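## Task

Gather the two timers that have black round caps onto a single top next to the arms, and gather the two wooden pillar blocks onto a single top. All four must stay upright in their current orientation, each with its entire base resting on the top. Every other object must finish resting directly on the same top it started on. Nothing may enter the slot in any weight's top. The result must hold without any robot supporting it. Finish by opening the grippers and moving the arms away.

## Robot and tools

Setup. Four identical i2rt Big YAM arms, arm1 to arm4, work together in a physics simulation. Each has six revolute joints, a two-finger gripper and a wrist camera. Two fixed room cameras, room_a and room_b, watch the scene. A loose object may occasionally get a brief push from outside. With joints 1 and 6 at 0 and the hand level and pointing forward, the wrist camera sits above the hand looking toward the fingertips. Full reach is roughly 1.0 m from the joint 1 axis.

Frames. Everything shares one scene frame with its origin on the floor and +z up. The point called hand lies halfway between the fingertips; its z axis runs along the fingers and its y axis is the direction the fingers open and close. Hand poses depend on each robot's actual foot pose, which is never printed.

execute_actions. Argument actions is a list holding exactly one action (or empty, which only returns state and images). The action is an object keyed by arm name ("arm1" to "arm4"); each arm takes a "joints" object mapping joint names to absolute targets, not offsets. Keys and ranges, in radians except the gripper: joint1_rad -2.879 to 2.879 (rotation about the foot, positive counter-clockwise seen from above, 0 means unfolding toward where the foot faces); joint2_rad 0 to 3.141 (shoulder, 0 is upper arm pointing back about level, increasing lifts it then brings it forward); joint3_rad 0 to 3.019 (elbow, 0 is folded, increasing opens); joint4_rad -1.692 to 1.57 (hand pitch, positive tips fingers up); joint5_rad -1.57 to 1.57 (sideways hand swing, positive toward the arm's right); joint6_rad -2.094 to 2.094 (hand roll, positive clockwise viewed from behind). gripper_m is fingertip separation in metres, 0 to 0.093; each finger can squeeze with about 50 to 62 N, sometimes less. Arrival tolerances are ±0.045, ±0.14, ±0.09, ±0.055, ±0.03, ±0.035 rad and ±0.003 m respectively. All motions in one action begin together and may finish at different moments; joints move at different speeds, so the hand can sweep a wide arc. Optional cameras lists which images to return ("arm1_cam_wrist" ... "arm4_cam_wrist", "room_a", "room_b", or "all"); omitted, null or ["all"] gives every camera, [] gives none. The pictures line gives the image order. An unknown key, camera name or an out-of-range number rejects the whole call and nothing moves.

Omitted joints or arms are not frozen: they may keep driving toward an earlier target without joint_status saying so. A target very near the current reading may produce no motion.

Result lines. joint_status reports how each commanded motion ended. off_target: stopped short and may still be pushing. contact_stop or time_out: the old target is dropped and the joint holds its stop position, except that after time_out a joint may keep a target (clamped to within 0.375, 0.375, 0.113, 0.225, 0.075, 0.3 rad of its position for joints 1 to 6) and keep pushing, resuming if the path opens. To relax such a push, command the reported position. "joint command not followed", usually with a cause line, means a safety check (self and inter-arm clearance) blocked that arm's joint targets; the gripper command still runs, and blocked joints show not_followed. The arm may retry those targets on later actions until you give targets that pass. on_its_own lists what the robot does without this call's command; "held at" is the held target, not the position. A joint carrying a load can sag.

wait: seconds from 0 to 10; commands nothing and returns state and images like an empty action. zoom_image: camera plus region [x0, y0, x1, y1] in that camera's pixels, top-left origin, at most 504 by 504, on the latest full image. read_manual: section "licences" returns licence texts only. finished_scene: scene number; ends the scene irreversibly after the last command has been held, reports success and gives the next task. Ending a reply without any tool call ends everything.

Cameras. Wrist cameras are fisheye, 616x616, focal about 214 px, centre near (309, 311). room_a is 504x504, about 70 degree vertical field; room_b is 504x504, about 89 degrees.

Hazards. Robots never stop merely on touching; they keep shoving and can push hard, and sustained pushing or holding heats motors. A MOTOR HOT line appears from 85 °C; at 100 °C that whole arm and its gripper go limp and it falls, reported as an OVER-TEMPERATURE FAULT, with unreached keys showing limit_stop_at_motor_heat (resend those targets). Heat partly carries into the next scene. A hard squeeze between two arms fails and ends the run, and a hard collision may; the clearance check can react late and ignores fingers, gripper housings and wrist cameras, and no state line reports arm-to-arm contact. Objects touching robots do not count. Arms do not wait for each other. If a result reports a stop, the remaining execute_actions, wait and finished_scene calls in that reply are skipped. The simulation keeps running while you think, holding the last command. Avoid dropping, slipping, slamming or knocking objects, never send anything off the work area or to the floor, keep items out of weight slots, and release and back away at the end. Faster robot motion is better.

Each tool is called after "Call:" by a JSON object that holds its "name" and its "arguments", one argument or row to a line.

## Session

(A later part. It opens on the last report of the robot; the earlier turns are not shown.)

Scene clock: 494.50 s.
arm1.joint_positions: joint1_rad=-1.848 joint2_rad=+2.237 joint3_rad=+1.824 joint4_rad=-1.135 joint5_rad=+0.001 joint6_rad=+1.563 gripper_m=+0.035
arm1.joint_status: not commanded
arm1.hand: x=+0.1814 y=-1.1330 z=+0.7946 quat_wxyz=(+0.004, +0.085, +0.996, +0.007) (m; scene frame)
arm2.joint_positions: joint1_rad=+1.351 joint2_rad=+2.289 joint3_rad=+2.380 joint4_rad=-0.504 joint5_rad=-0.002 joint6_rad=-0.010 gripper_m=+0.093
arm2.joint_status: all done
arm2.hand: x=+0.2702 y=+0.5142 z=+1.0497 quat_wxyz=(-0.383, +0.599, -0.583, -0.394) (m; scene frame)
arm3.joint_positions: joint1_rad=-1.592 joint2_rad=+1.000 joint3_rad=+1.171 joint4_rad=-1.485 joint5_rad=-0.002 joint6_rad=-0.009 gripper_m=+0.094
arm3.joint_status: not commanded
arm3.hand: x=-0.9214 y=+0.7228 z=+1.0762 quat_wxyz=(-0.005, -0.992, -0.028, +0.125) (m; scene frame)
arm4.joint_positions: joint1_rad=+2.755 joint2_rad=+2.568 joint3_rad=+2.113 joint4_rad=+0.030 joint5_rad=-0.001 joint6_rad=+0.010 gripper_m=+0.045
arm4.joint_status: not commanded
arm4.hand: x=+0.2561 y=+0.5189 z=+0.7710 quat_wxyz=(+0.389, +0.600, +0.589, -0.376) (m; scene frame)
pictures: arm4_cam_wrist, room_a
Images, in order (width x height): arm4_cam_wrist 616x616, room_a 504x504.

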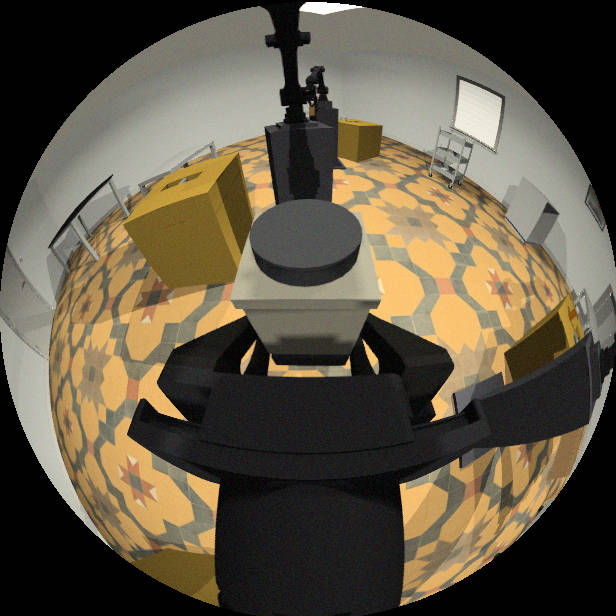

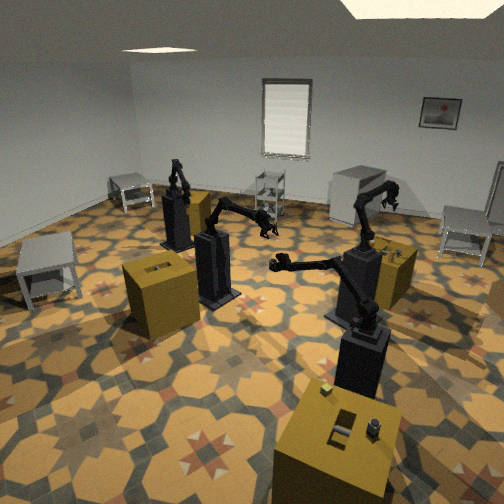

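Call:
{"name": "execute_actions", "arguments": {
  "actions": [
    {"arm2":{"joints":{"joint1_rad":-0.3,"joint2_rad":1.5,"joint3_rad":1.0,"joint4_rad":0.4}},"arm4":{"joints":{"joint2_rad":1.487,"joint3_rad":0.53,"joint4_rad":0.55}}}
  ],
  "cameras": []
}}

Call:
{"name": "execute_actions", "arguments": {
  "actions": [
    {"arm2":{"joints":{"joint1_rad":-1.967,"joint2_rad":2.26,"joint3_rad":0.80,"joint4_rad":1.48}},"arm4":{"joints":{"joint1_rad":-1.16}}}
  ],
  "cameras": ["arm4_cam_wrist","arm2_cam_wrist","arm1_cam_wrist","room_a","room_b"]
}}

Scene clock: 523.93 s.
arm1.joint_positions: joint1_rad=-1.848 joint2_rad=+2.237 joint3_rad=+1.824 joint4_rad=-1.135 joint5_rad=+0.001 joint6_rad=+1.563 gripper_m=+0.035
arm1.joint_status: not commanded
arm1.hand: x=+0.1814 y=-1.1330 z=+0.7946 quat_wxyz=(+0.004, +0.085, +0.996, +0.007) (m; scene frame)
arm2.joint_positions: joint1_rad=-0.310 joint2_rad=+1.510 joint3_rad=+0.986 joint4_rad=+0.383 joint5_rad=+0.002 joint6_rad=-0.010 gripper_m=+0.093
arm2.joint_status: all done
arm2.hand: x=+0.9290 y=-0.4584 z=+1.0194 quat_wxyz=(-0.652, -0.024, -0.758, +0.025) (m; scene frame)
arm3.joint_positions: joint1_rad=-1.592 joint2_rad=+1.000 joint3_rad=+1.171 joint4_rad=-1.485 joint5_rad=-0.002 joint6_rad=-0.009 gripper_m=+0.094
arm3.joint_status: not commanded
arm3.hand: x=-0.9214 y=+0.7228 z=+1.0762 quat_wxyz=(-0.005, -0.992, -0.028, +0.125) (m; scene frame)
arm4.joint_positions: joint1_rad=+2.755 joint2_rad=+1.510 joint3_rad=+0.516 joint4_rad=+0.539 joint5_rad=-0.001 joint6_rad=+0.010 gripper_m=+0.045
arm4.joint_status: all done
arm4.hand: x=+0.2548 y=+0.9670 z=+0.8463 quat_wxyz=(+0.380, +0.606, +0.595, -0.367) (m; scene frame)
pictures: none
No camera images: the call's "cameras" was empty. Leave "cameras" out to get every camera's image.

Scene clock: 526.87 s.
arm1.joint_positions: joint1_rad=-1.848 joint2_rad=+2.237 joint3_rad=+1.824 joint4_rad=-1.135 joint5_rad=+0.001 joint6_rad=+1.563 gripper_m=+0.035
arm1.joint_status: not commanded
arm1.hand: x=+0.1814 y=-1.1330 z=+0.7946 quat_wxyz=(+0.004, +0.085, +0.996, +0.007) (m; scene frame)
arm2.joint_positions: joint1_rad=-1.973 joint2_rad=+2.247 joint3_rad=+0.804 joint4_rad=+1.463 joint5_rad=+0.001 joint6_rad=-0.010 gripper_m=+0.093
arm2.joint_status: all done
arm2.hand: x=+0.1890 y=-1.0105 z=+0.7459 quat_wxyz=(-0.456, -0.530, -0.459, +0.548) (m; scene frame)
arm3.joint_positions: joint1_rad=-1.592 joint2_rad=+1.000 joint3_rad=+1.171 joint4_rad=-1.485 joint5_rad=-0.002 joint6_rad=-0.009 gripper_m=+0.094
arm3.joint_status: not commanded
arm3.hand: x=-0.9214 y=+0.7228 z=+1.0762 quat_wxyz=(-0.005, -0.992, -0.028, +0.125) (m; scene frame)
arm4.joint_positions: joint1_rad=-1.159 joint2_rad=+1.510 joint3_rad=+0.516 joint4_rad=+0.539 joint5_rad=+0.000 joint6_rad=+0.010 gripper_m=+0.044
arm4.joint_status: all done
arm4.hand: x=+0.6009 y=+1.8176 z=+0.8537 quat_wxyz=(-0.493, +0.327, -0.780, -0.207) (m; scene frame)
pictures: arm1_cam_wrist, arm2_cam_wrist, arm4_cam_wrist, room_a, room_b
Images, in order (width x height): arm1_cam_wrist 616x616, arm2_cam_wrist 616x616, arm4_cam_wrist 616x616, room_a 504x504, room_b 504x504.

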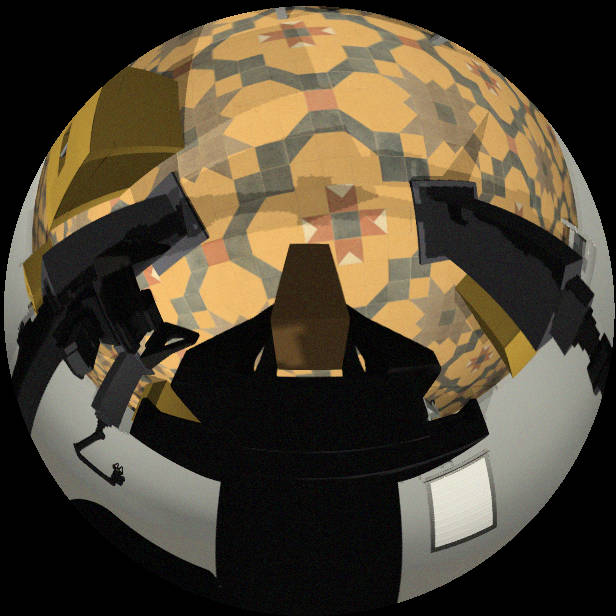

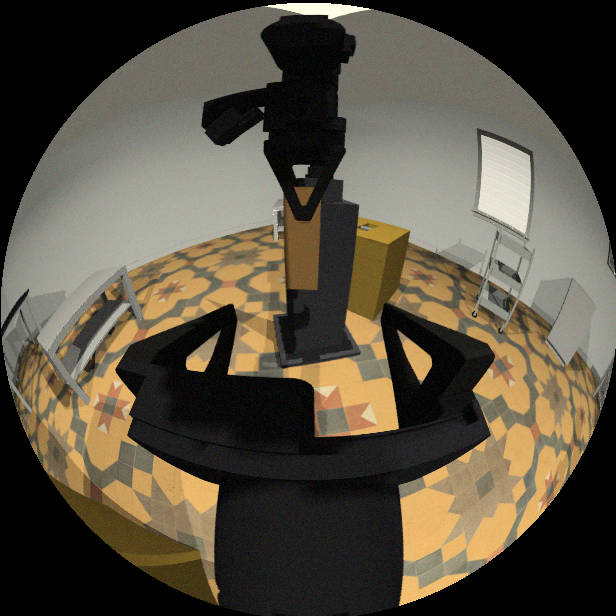

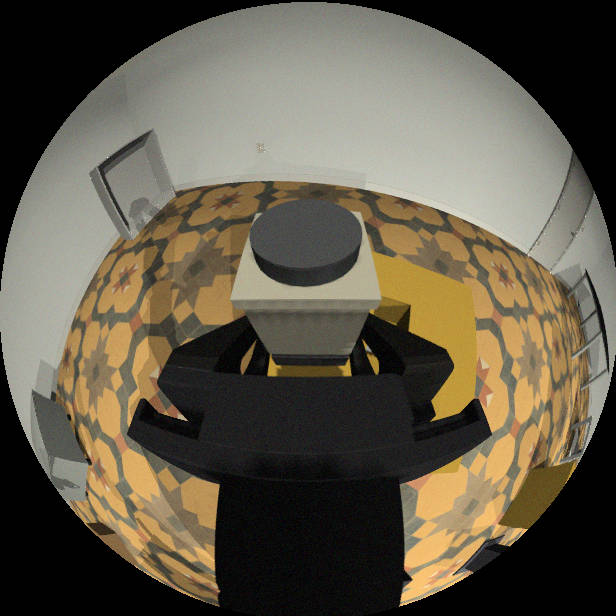

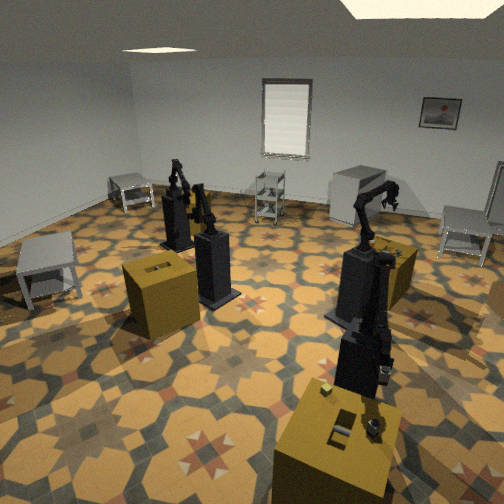

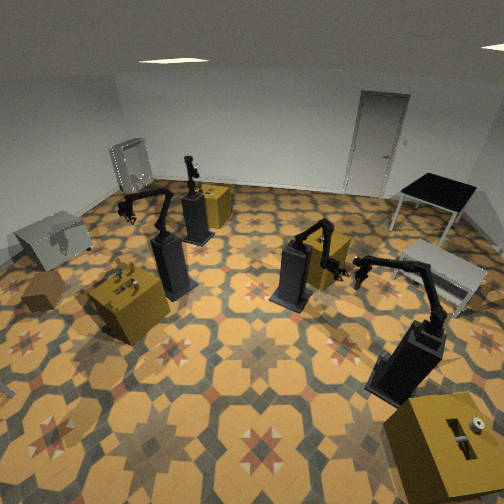

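Call:
{"name": "execute_actions", "arguments": {
  "actions": [
    {"arm2":{"joints":{"joint1_rad":-1.955,"joint2_rad":2.36,"joint3_rad":0.935,"joint4_rad":1.42}},"arm4":{"joints":{"joint1_rad":-1.666,"joint2_rad":2.27,"joint3_rad":0.99,"joint4_rad":0.91}}}
  ],
  "cameras": ["arm4_cam_wrist","arm2_cam_wrist","room_a"]
}}

Call:
{"name": "zoom_image", "arguments": {
  "camera": "room_a",
  "region": [260, 330, 430, 500]
}}

Scene clock: 561.67 s.
arm1.joint_positions: joint1_rad=-1.848 joint2_rad=+2.237 joint3_rad=+1.824 joint4_rad=-1.135 joint5_rad=+0.001 joint6_rad=+1.563 gripper_m=+0.035
arm1.joint_status: not commanded
arm1.hand: x=+0.1814 y=-1.1330 z=+0.7946 quat_wxyz=(+0.004, +0.085, +0.996, +0.007) (m; scene frame)
arm2.joint_positions: joint1_rad=-1.966 joint2_rad=+2.355 joint3_rad=+0.919 joint4_rad=+1.426 joint5_rad=+0.001 joint6_rad=-0.010 gripper_m=+0.093
arm2.joint_status: all done
arm2.hand: x=+0.1884 y=-1.0389 z=+0.7062 quat_wxyz=(-0.451, -0.536, -0.468, +0.538) (m; scene frame)
arm3.joint_positions: joint1_rad=-1.592 joint2_rad=+1.000 joint3_rad=+1.171 joint4_rad=-1.485 joint5_rad=-0.002 joint6_rad=-0.009 gripper_m=+0.094
arm3.joint_status: not commanded
arm3.hand: x=-0.9214 y=+0.7228 z=+1.0762 quat_wxyz=(-0.005, -0.992, -0.028, +0.125) (m; scene frame)
arm4.joint_positions: joint1_rad=-1.672 joint2_rad=+2.304 joint3_rad=+0.972 joint4_rad=+0.887 joint5_rad=+0.001 joint6_rad=+0.010 gripper_m=+0.044
arm4.joint_status: all done
arm4.hand: x=+0.8698 y=+1.6423 z=+0.6621 quat_wxyz=(-0.534, +0.116, -0.834, -0.078) (m; scene frame)
pictures: arm2_cam_wrist, arm4_cam_wrist, room_a
Images, in order (width x height): arm2_cam_wrist 616x616, arm4_cam_wrist 616x616, room_a 504x504.

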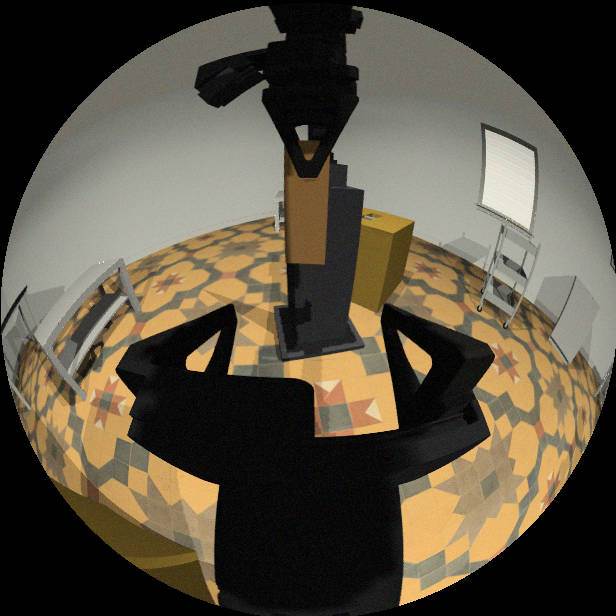

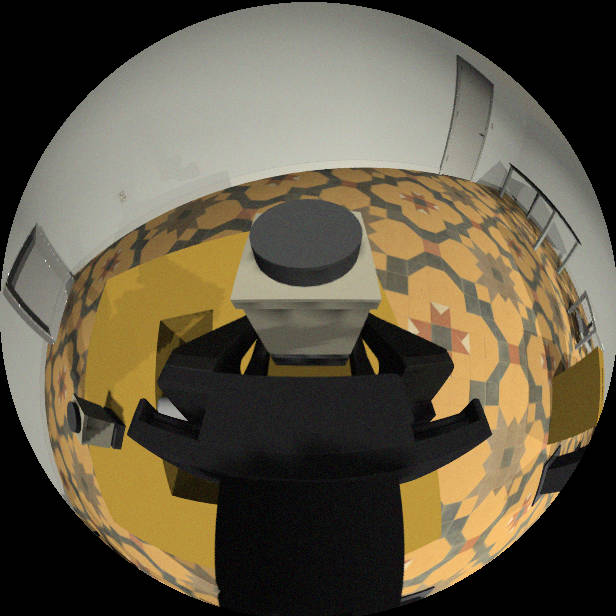

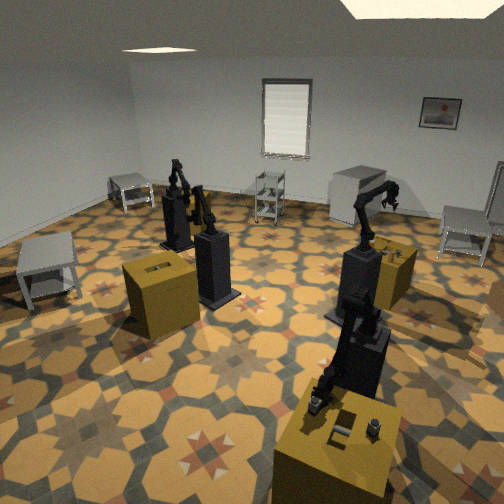

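Region (260, 330, 430, 500) of room_a's 504x504 image, scaled by 2.965, with more detail than that image has.

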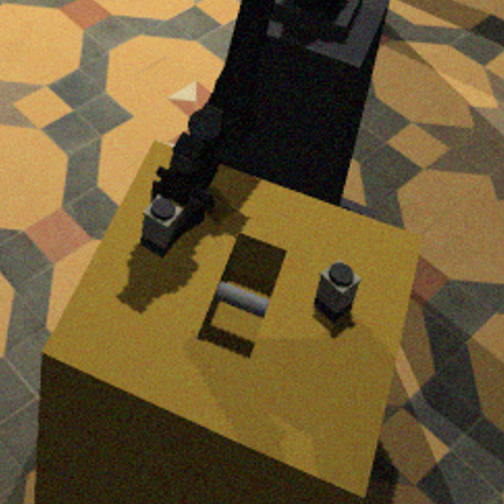

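Call:
{"name": "execute_actions", "arguments": {
  "actions": [
    {"arm2":{"joints":{"joint2_rad":2.425,"joint3_rad":1.255,"joint4_rad":1.185}},"arm4":{"joints":{"joint1_rad":-1.63,"joint2_rad":2.41,"joint3_rad":1.055,"joint4_rad":0.99}}}
  ],
  "cameras": ["arm4_cam_wrist","arm2_cam_wrist","arm1_cam_wrist","room_a"]
}}

Call:
{"name": "zoom_image", "arguments": {
  "camera": "room_a",
  "region": [280, 370, 400, 490]
}}

Scene clock: 574.87 s.
arm1.joint_positions: joint1_rad=-1.848 joint2_rad=+2.237 joint3_rad=+1.824 joint4_rad=-1.135 joint5_rad=+0.001 joint6_rad=+1.563 gripper_m=+0.035
arm1.joint_status: not commanded
arm1.hand: x=+0.1814 y=-1.1330 z=+0.7946 quat_wxyz=(+0.004, +0.085, +0.996, +0.007) (m; scene frame)
arm2.joint_positions: joint1_rad=-1.966 joint2_rad=+2.422 joint3_rad=+1.242 joint4_rad=+1.194 joint5_rad=+0.001 joint6_rad=-0.010 gripper_m=+0.093
arm2.joint_status: all done
arm2.hand: x=+0.1719 y=-1.1459 z=+0.7152 quat_wxyz=(-0.457, -0.530, -0.462, +0.545) (m; scene frame)
arm3.joint_positions: joint1_rad=-1.592 joint2_rad=+1.000 joint3_rad=+1.171 joint4_rad=-1.485 joint5_rad=-0.002 joint6_rad=-0.009 gripper_m=+0.094
arm3.joint_status: not commanded
arm3.hand: x=-0.9214 y=+0.7228 z=+1.0762 quat_wxyz=(-0.005, -0.992, -0.028, +0.125) (m; scene frame)
arm4.joint_positions: joint1_rad=-1.633 joint2_rad=+2.423 joint3_rad=+1.044 joint4_rad=+0.966 joint5_rad=+0.001 joint6_rad=+0.010 gripper_m=+0.044
arm4.joint_status: all done
arm4.hand: x=+0.8742 y=+1.6699 z=+0.6283 quat_wxyz=(-0.546, +0.131, -0.823, -0.091) (m; scene frame)
pictures: arm1_cam_wrist, arm2_cam_wrist, arm4_cam_wrist, room_a
Images, in order (width x height): arm1_cam_wrist 616x616, arm2_cam_wrist 616x616, arm4_cam_wrist 616x616, room_a 504x504.

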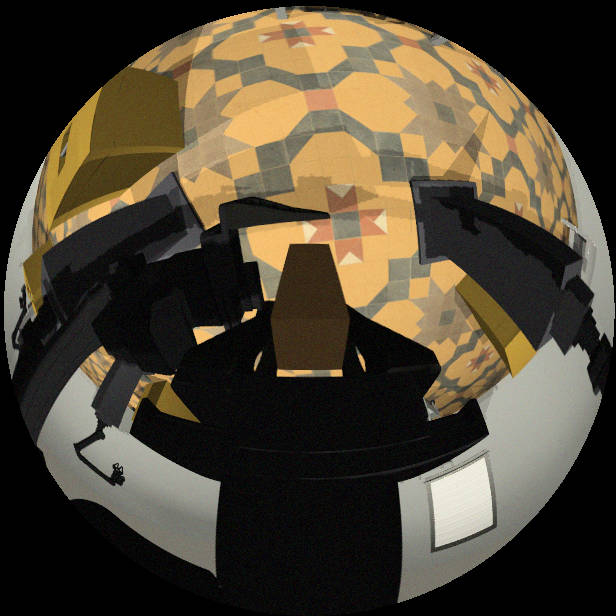

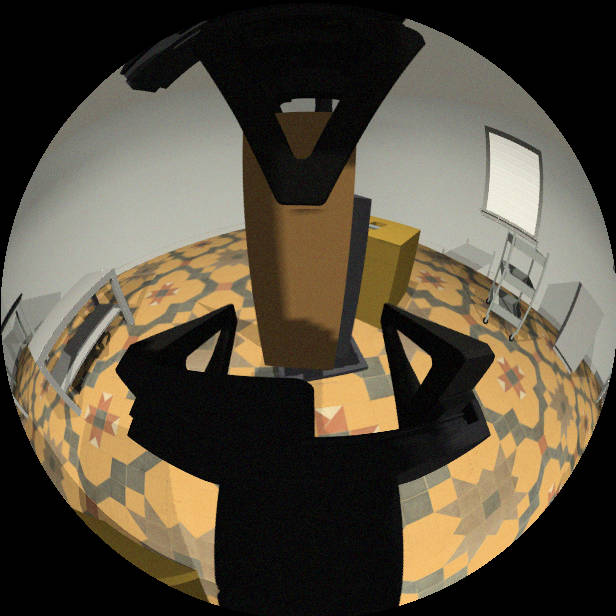

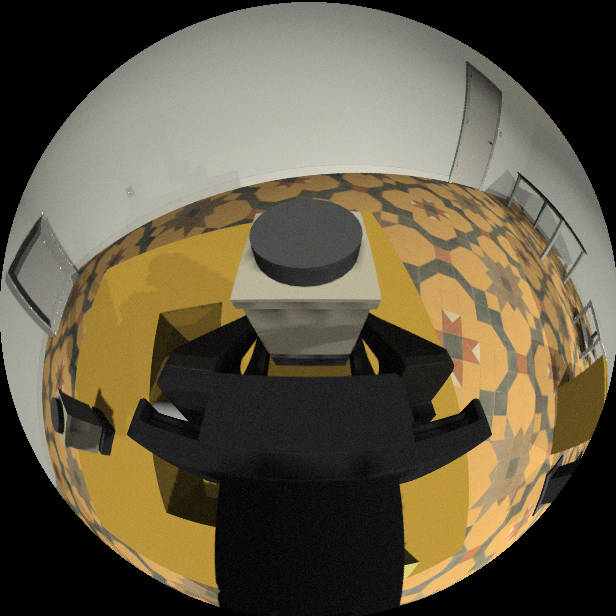

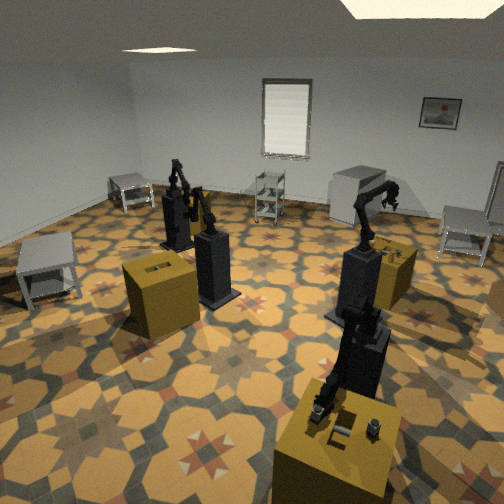

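Region (280, 370, 400, 490) of room_a's 504x504 image, scaled by 4.200, with more detail than that image has.

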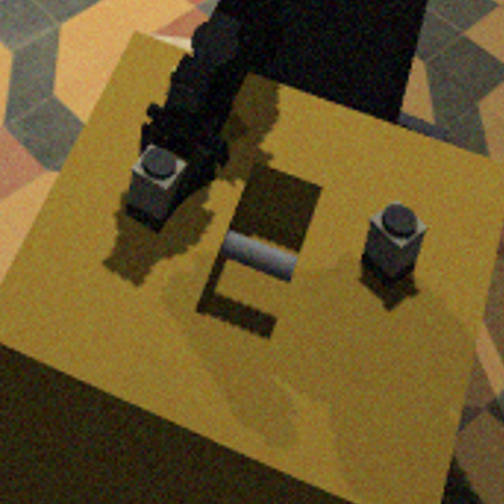

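Call:
{"name": "execute_actions", "arguments": {
  "actions": [
    {"arm2":{"joints":{"gripper_m":0.015}},"arm4":{"joints":{"joint2_rad":2.46,"joint4_rad":1.02}}}
  ],
  "cameras": ["arm4_cam_wrist","arm2_cam_wrist","room_a"]
}}

Call:
{"name": "zoom_image", "arguments": {
  "camera": "room_a",
  "region": [280, 370, 400, 490]
}}

Scene clock: 587.17 s.
arm1.joint_positions: joint1_rad=-1.846 joint2_rad=+2.237 joint3_rad=+1.824 joint4_rad=-1.135 joint5_rad=-0.002 joint6_rad=+1.559 gripper_m=+0.035
arm1.joint_status: not commanded
arm1.hand: x=+0.1796 y=-1.1327 z=+0.7946 quat_wxyz=(+0.002, +0.082, +0.997, +0.007) (m; scene frame)
arm2.joint_positions: joint1_rad=-1.964 joint2_rad=+2.422 joint3_rad=+1.242 joint4_rad=+1.194 joint5_rad=+0.003 joint6_rad=-0.007 gripper_m=+0.034
arm2.joint_status: gripper_m off_target (ended at +0.034, target +0.015)
arm2.hand: x=+0.1733 y=-1.1462 z=+0.7151 quat_wxyz=(-0.458, -0.530, -0.462, +0.544) (m; scene frame)
arm3.joint_positions: joint1_rad=-1.592 joint2_rad=+1.000 joint3_rad=+1.171 joint4_rad=-1.485 joint5_rad=-0.002 joint6_rad=-0.009 gripper_m=+0.094
arm3.joint_status: not commanded
arm3.hand: x=-0.9214 y=+0.7228 z=+1.0762 quat_wxyz=(-0.005, -0.992, -0.028, +0.125) (m; scene frame)
arm4.joint_positions: joint1_rad=-1.633 joint2_rad=+2.461 joint3_rad=+1.044 joint4_rad=+0.993 joint5_rad=+0.001 joint6_rad=+0.010 gripper_m=+0.044
arm4.joint_status: all done
arm4.hand: x=+0.8666 y=+1.6673 z=+0.6102 quat_wxyz=(-0.541, +0.131, -0.826, -0.090) (m; scene frame)
pictures: arm2_cam_wrist, arm4_cam_wrist, room_a
Images, in order (width x height): arm2_cam_wrist 616x616, arm4_cam_wrist 616x616, room_a 504x504.

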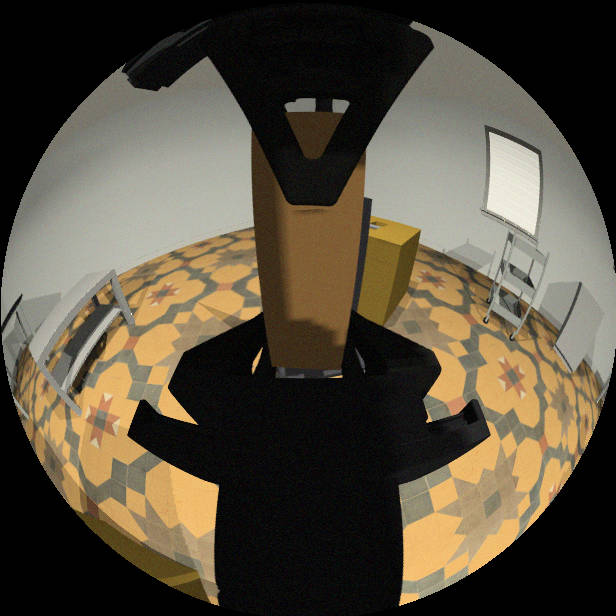

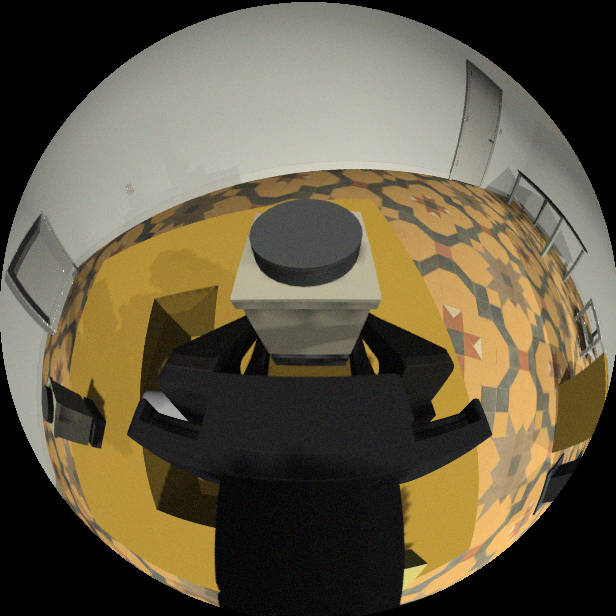

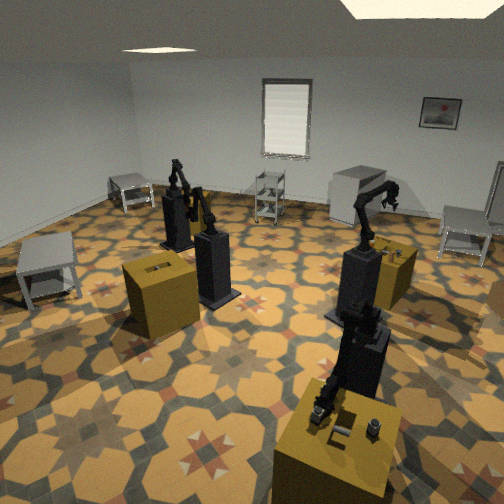

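Region (280, 370, 400, 490) of room_a's 504x504 image, scaled by 4.200, with more detail than that image has.

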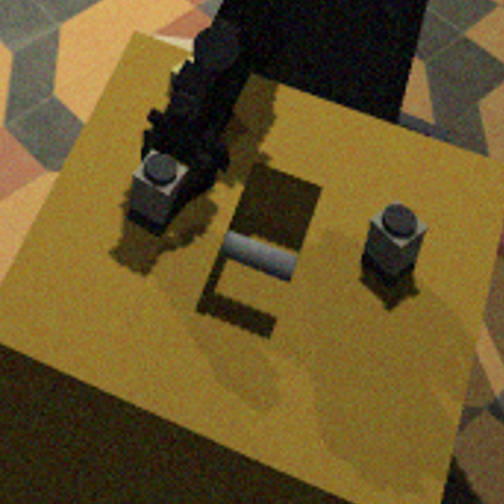

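Call:
{"name": "execute_actions", "arguments": {
  "actions": [
    {"arm1":{"joints":{"gripper_m":0.055}},"arm4":{"joints":{"joint2_rad":2.49,"joint4_rad":1.05}}}
  ],
  "cameras": []
}}

Call:
{"name": "execute_actions", "arguments": {
  "actions": [
    {"arm1":{"joints":{"joint2_rad":2.0,"joint4_rad":-1.35}}}
  ],
  "cameras": ["arm4_cam_wrist","arm2_cam_wrist","room_a"]
}}

Call:
{"name": "zoom_image", "arguments": {
  "camera": "room_a",
  "region": [280, 370, 400, 490]
}}

Scene clock: 610.10 s.
arm1.joint_positions: joint1_rad=-1.846 joint2_rad=+2.237 joint3_rad=+1.824 joint4_rad=-1.135 joint5_rad=-0.002 joint6_rad=+1.563 gripper_m=+0.055
arm1.joint_status: all done
arm1.hand: x=+0.1796 y=-1.1327 z=+0.7946 quat_wxyz=(+0.002, +0.084, +0.996, +0.007) (m; scene frame)
arm2.joint_positions: joint1_rad=-1.964 joint2_rad=+2.422 joint3_rad=+1.242 joint4_rad=+1.190 joint5_rad=+0.002 joint6_rad=-0.007 gripper_m=+0.034
arm2.joint_status: not commanded
arm2.hand: x=+0.1735 y=-1.1462 z=+0.7141 quat_wxyz=(-0.457, -0.531, -0.463, +0.543) (m; scene frame)
arm3.joint_positions: joint1_rad=-1.592 joint2_rad=+1.000 joint3_rad=+1.171 joint4_rad=-1.485 joint5_rad=-0.002 joint6_rad=-0.009 gripper_m=+0.094
arm3.joint_status: not commanded
arm3.hand: x=-0.9214 y=+0.7228 z=+1.0762 quat_wxyz=(-0.005, -0.992, -0.028, +0.125) (m; scene frame)
arm4.joint_positions: joint1_rad=-1.633 joint2_rad=+2.487 joint3_rad=+1.044 joint4_rad=+1.022 joint5_rad=+0.001 joint6_rad=+0.010 gripper_m=+0.044
arm4.joint_status: all done
arm4.hand: x=+0.8621 y=+1.6658 z=+0.6004 quat_wxyz=(-0.542, +0.131, -0.825, -0.090) (m; scene frame)
pictures: none
No camera images: the call's "cameras" was empty. Leave "cameras" out to get every camera's image.

Scene clock: 611.33 s.
arm1.joint_positions: joint1_rad=-1.846 joint2_rad=+1.971 joint3_rad=+1.831 joint4_rad=-1.335 joint5_rad=-0.002 joint6_rad=+1.563 gripper_m=+0.055
arm1.joint_status: all done
arm1.hand: x=+0.1735 y=-1.1618 z=+0.9621 quat_wxyz=(+0.006, +0.084, +0.996, +0.044) (m; scene frame)
arm2.joint_positions: joint1_rad=-1.964 joint2_rad=+2.418 joint3_rad=+1.250 joint4_rad=+1.187 joint5_rad=+0.001 joint6_rad=-0.007 gripper_m=+0.034
arm2.joint_status: not commanded
arm2.hand: x=+0.1731 y=-1.1496 z=+0.7195 quat_wxyz=(-0.459, -0.529, -0.461, +0.545) (m; scene frame)
arm3.joint_positions: joint1_rad=-1.592 joint2_rad=+1.000 joint3_rad=+1.171 joint4_rad=-1.485 joint5_rad=-0.002 joint6_rad=-0.009 gripper_m=+0.094
arm3.joint_status: not commanded
arm3.hand: x=-0.9214 y=+0.7228 z=+1.0762 quat_wxyz=(-0.005, -0.992, -0.028, +0.125) (m; scene frame)
arm4.joint_positions: joint1_rad=-1.633 joint2_rad=+2.487 joint3_rad=+1.044 joint4_rad=+1.022 joint5_rad=+0.001 joint6_rad=+0.010 gripper_m=+0.044
arm4.joint_status: not commanded
arm4.hand: x=+0.8621 y=+1.6658 z=+0.6004 quat_wxyz=(-0.542, +0.131, -0.825, -0.090) (m; scene frame)
pictures: arm2_cam_wrist, arm4_cam_wrist, room_a
Images, in order (width x height): arm2_cam_wrist 616x616, arm4_cam_wrist 616x616, room_a 504x504.

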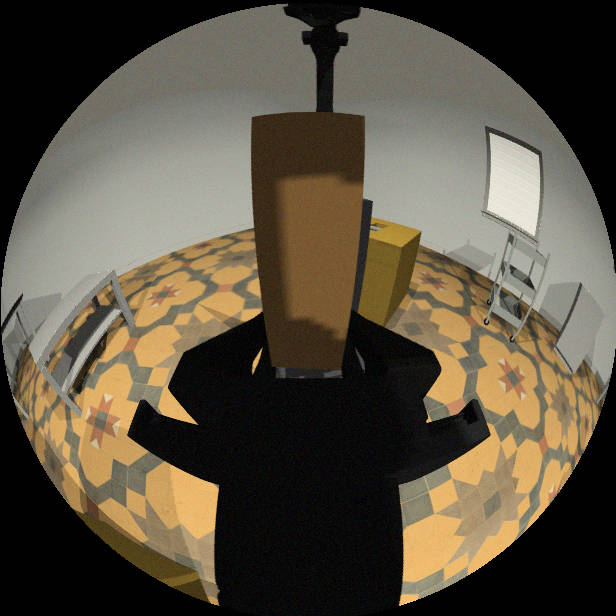

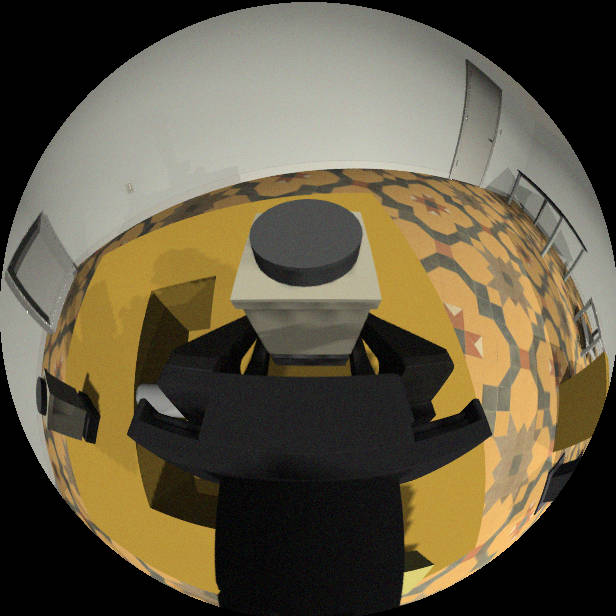

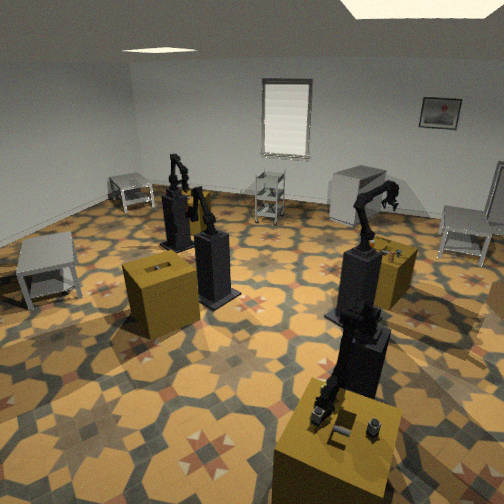

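Region (280, 370, 400, 490) of room_a's 504x504 image, scaled by 4.200, with more detail than that image has.

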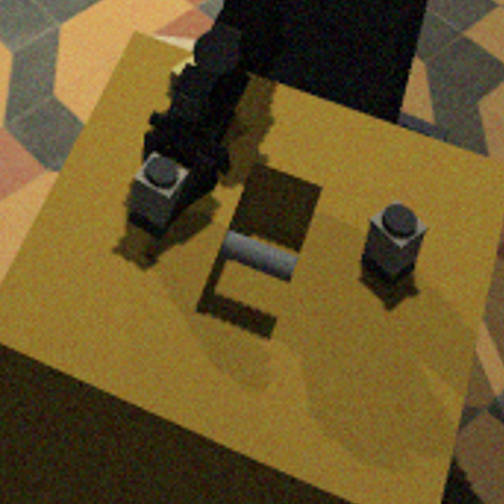

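Call:
{"name": "execute_actions", "arguments": {
  "actions": [
    {"arm1":{"joints":{"joint2_rad":1.0,"joint3_rad":1.2,"joint4_rad":-1.4,"joint6_rad":0}},"arm2":{"joints":{"joint1_rad":1.991,"joint2_rad":2.485,"joint3_rad":1.47,"joint4_rad":1.04}},"arm3":{"joints":{"joint1_rad":0.595,"joint2_rad":2.02,"joint3_rad":2.05,"joint4_rad":-1.55,"joint6_rad":1.57}},"arm4":{"joints":{"joint2_rad":2.51,"joint4_rad":1.07}}}
  ]
}}

Call:
{"name": "zoom_image", "arguments": {
  "camera": "room_a",
  "region": [280, 370, 400, 490]
}}

Scene clock: 639.10 s.
arm1.joint_positions: joint1_rad=-1.846 joint2_rad=+0.995 joint3_rad=+1.198 joint4_rad=-1.386 joint5_rad=-0.002 joint6_rad=+0.007 gripper_m=+0.055
arm1.joint_status: all done
arm1.hand: x=+0.1212 y=-1.4498 z=+1.1447 quat_wxyz=(+0.145, -0.628, +0.755, +0.121) (m; scene frame)
arm2.joint_positions: joint1_rad=+1.996 joint2_rad=+2.490 joint3_rad=+1.466 joint4_rad=+1.042 joint5_rad=-0.002 joint6_rad=-0.007 gripper_m=+0.035
arm2.joint_status: all done
arm2.hand: x=-0.2125 y=+0.2243 z=+0.7308 quat_wxyz=(-0.314, +0.627, -0.304, -0.645) (m; scene frame)
arm3.joint_positions: joint1_rad=+0.606 joint2_rad=+2.026 joint3_rad=+1.995 joint4_rad=-1.540 joint5_rad=-0.001 joint6_rad=+1.560 gripper_m=+0.094
arm3.joint_status: all done
arm3.hand: x=-0.2144 y=+0.2432 z=+0.9520 quat_wxyz=(-0.003, -0.942, -0.335, -0.002) (m; scene frame)
arm4.joint_positions: joint1_rad=-1.633 joint2_rad=+2.506 joint3_rad=+1.044 joint4_rad=+1.042 joint5_rad=+0.001 joint6_rad=+0.010 gripper_m=+0.044
arm4.joint_status: all done
arm4.hand: x=+0.8587 y=+1.6646 z=+0.5935 quat_wxyz=(-0.543, +0.131, -0.825, -0.090) (m; scene frame)
pictures: arm1_cam_wrist, arm2_cam_wrist, arm3_cam_wrist, arm4_cam_wrist, room_a, room_b
Images, in order (width x height): arm1_cam_wrist 616x616, arm2_cam_wrist 616x616, arm3_cam_wrist 616x616, arm4_cam_wrist 616x616, room_a 504x504, room_b 504x504.

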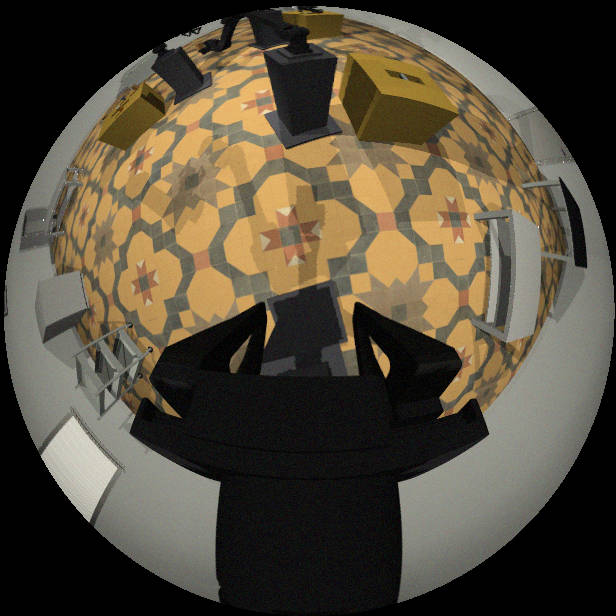

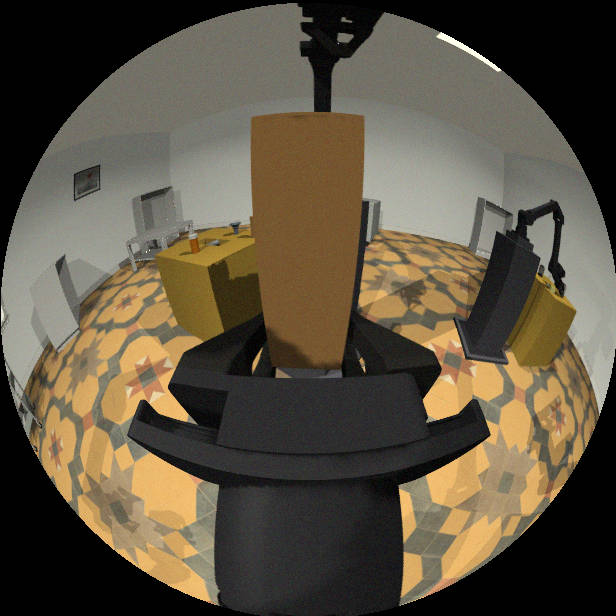

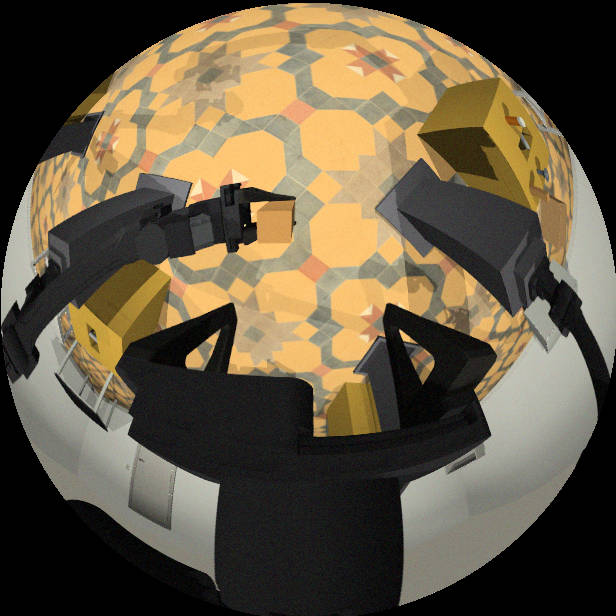

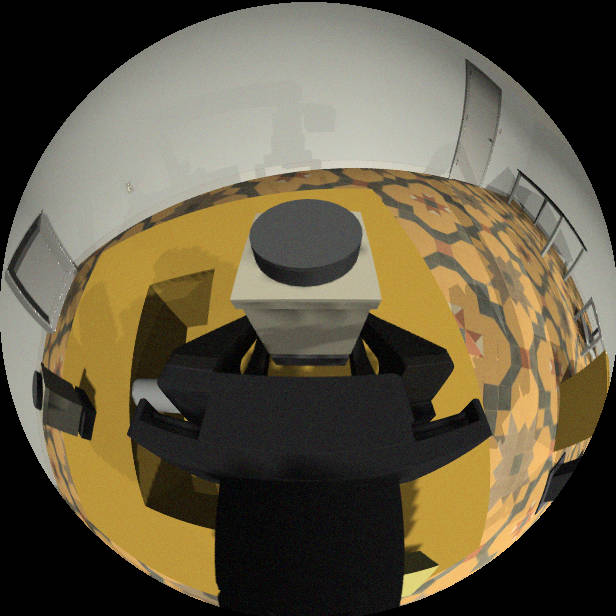

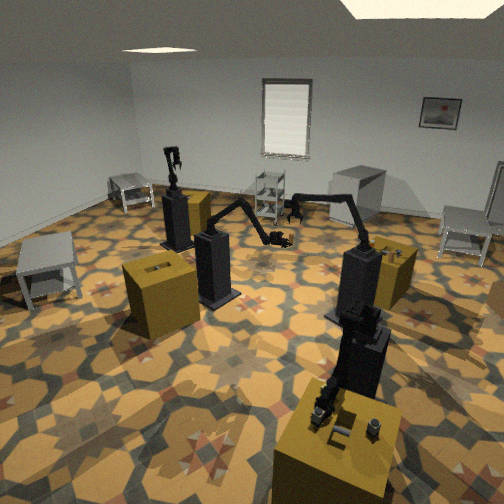

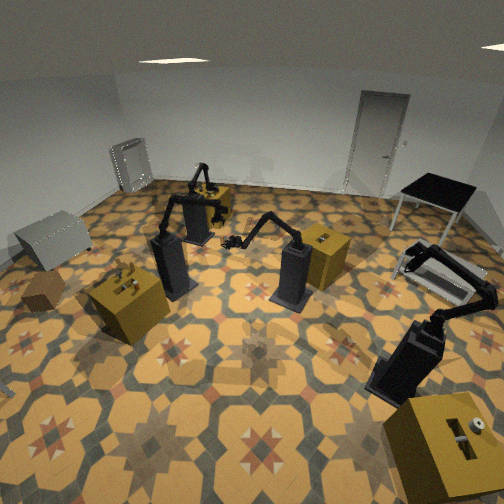

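Region (280, 370, 400, 490) of room_a's 504x504 image, scaled by 4.200, with more detail than that image has.

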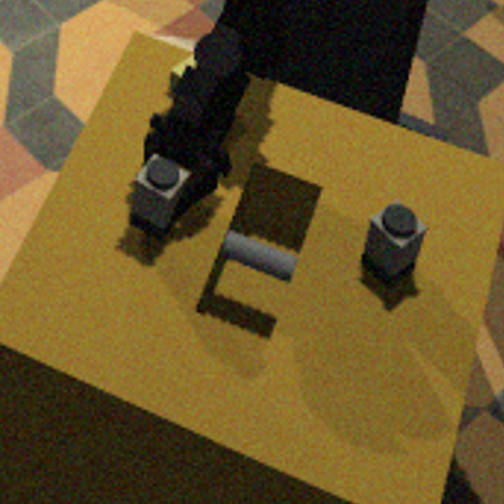

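Call:
{"name": "execute_actions", "arguments": {
  "actions": [
    {"arm3":{"joints":{"joint1_rad":0.572,"joint2_rad":2.18,"joint3_rad":2.065,"joint4_rad":-1.385,"gripper_m":0.065}},"arm4":{"joints":{"joint2_rad":2.525,"joint4_rad":1.085}}}
  ],
  "cameras": ["arm3_cam_wrist","arm2_cam_wrist"]
}}

Call:
{"name": "execute_actions", "arguments": {
  "actions": [
    {"arm4":{"joints":{"gripper_m":0.08}}}
  ],
  "cameras": ["arm4_cam_wrist"]
}}

Scene clock: 660.00 s.
arm1.joint_positions: joint1_rad=-1.846 joint2_rad=+0.995 joint3_rad=+1.198 joint4_rad=-1.386 joint5_rad=-0.002 joint6_rad=+0.007 gripper_m=+0.055
arm1.joint_status: not commanded
arm1.hand: x=+0.1212 y=-1.4498 z=+1.1447 quat_wxyz=(+0.145, -0.628, +0.755, +0.121) (m; scene frame)
arm2.joint_positions: joint1_rad=+1.996 joint2_rad=+2.490 joint3_rad=+1.466 joint4_rad=+1.042 joint5_rad=-0.002 joint6_rad=-0.007 gripper_m=+0.035
arm2.joint_status: not commanded
arm2.hand: x=-0.2125 y=+0.2243 z=+0.7308 quat_wxyz=(-0.314, +0.627, -0.304, -0.645) (m; scene frame)
arm3.joint_positions: joint1_rad=+0.583 joint2_rad=+2.191 joint3_rad=+2.029 joint4_rad=-1.401 joint5_rad=-0.001 joint6_rad=+1.561 gripper_m=+0.065
arm3.joint_status: all done
arm3.hand: x=-0.1985 y=+0.1979 z=+0.8606 quat_wxyz=(-0.006, -0.946, -0.324, -0.004) (m; scene frame)
arm4.joint_positions: joint1_rad=-1.633 joint2_rad=+2.520 joint3_rad=+1.044 joint4_rad=+1.056 joint5_rad=+0.001 joint6_rad=+0.010 gripper_m=+0.044
arm4.joint_status: all done
arm4.hand: x=+0.8561 y=+1.6637 z=+0.5884 quat_wxyz=(-0.543, +0.131, -0.824, -0.090) (m; scene frame)
pictures: arm2_cam_wrist, arm3_cam_wrist
Images, in order (width x height): arm2_cam_wrist 616x616, arm3_cam_wrist 616x616.

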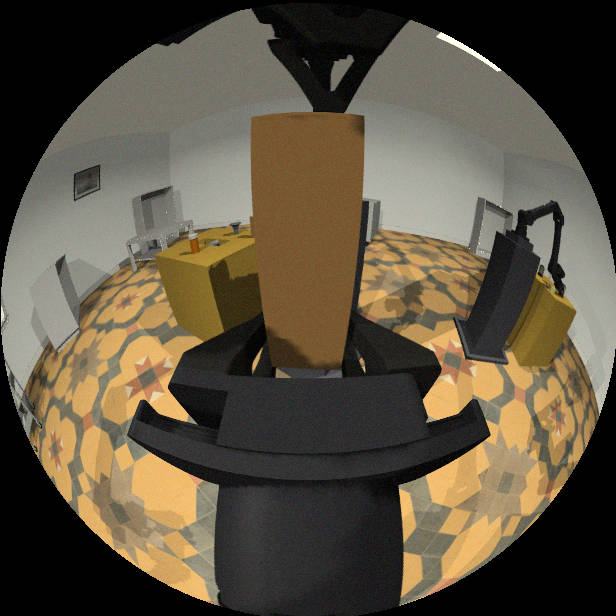

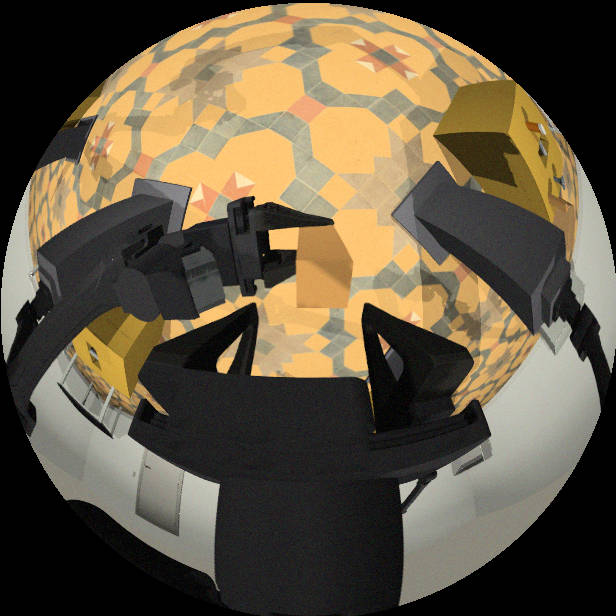

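Scene clock: 660.60 s.
arm1.joint_positions: joint1_rad=-1.846 joint2_rad=+0.995 joint3_rad=+1.198 joint4_rad=-1.386 joint5_rad=-0.002 joint6_rad=+0.007 gripper_m=+0.055
arm1.joint_status: not commanded
arm1.hand: x=+0.1212 y=-1.4498 z=+1.1447 quat_wxyz=(+0.145, -0.628, +0.755, +0.121) (m; scene frame)
arm2.joint_positions: joint1_rad=+1.996 joint2_rad=+2.490 joint3_rad=+1.466 joint4_rad=+1.042 joint5_rad=-0.002 joint6_rad=-0.007 gripper_m=+0.035
arm2.joint_status: not commanded
arm2.hand: x=-0.2125 y=+0.2243 z=+0.7308 quat_wxyz=(-0.314, +0.627, -0.304, -0.645) (m; scene frame)
arm3.joint_positions: joint1_rad=+0.583 joint2_rad=+2.191 joint3_rad=+2.029 joint4_rad=-1.401 joint5_rad=-0.001 joint6_rad=+1.561 gripper_m=+0.065
arm3.joint_status: not commanded
arm3.hand: x=-0.1985 y=+0.1979 z=+0.8606 quat_wxyz=(-0.006, -0.946, -0.324, -0.004) (m; scene frame)
arm4.joint_positions: joint1_rad=-1.633 joint2_rad=+2.520 joint3_rad=+1.044 joint4_rad=+1.063 joint5_rad=+0.001 joint6_rad=+0.010 gripper_m=+0.080
arm4.joint_status: all done
arm4.hand: x=+0.8568 y=+1.6639 z=+0.5900 quat_wxyz=(-0.546, +0.131, -0.822, -0.091) (m; scene frame)
pictures: arm4_cam_wrist
Images, in order (width x height): arm4_cam_wrist 616x616.

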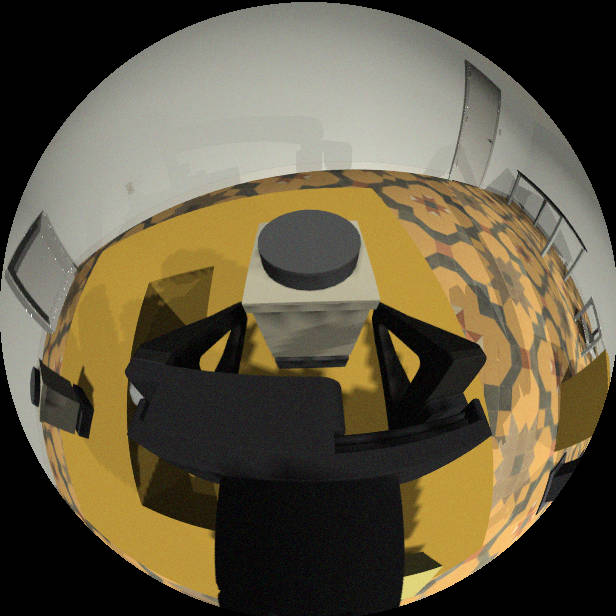

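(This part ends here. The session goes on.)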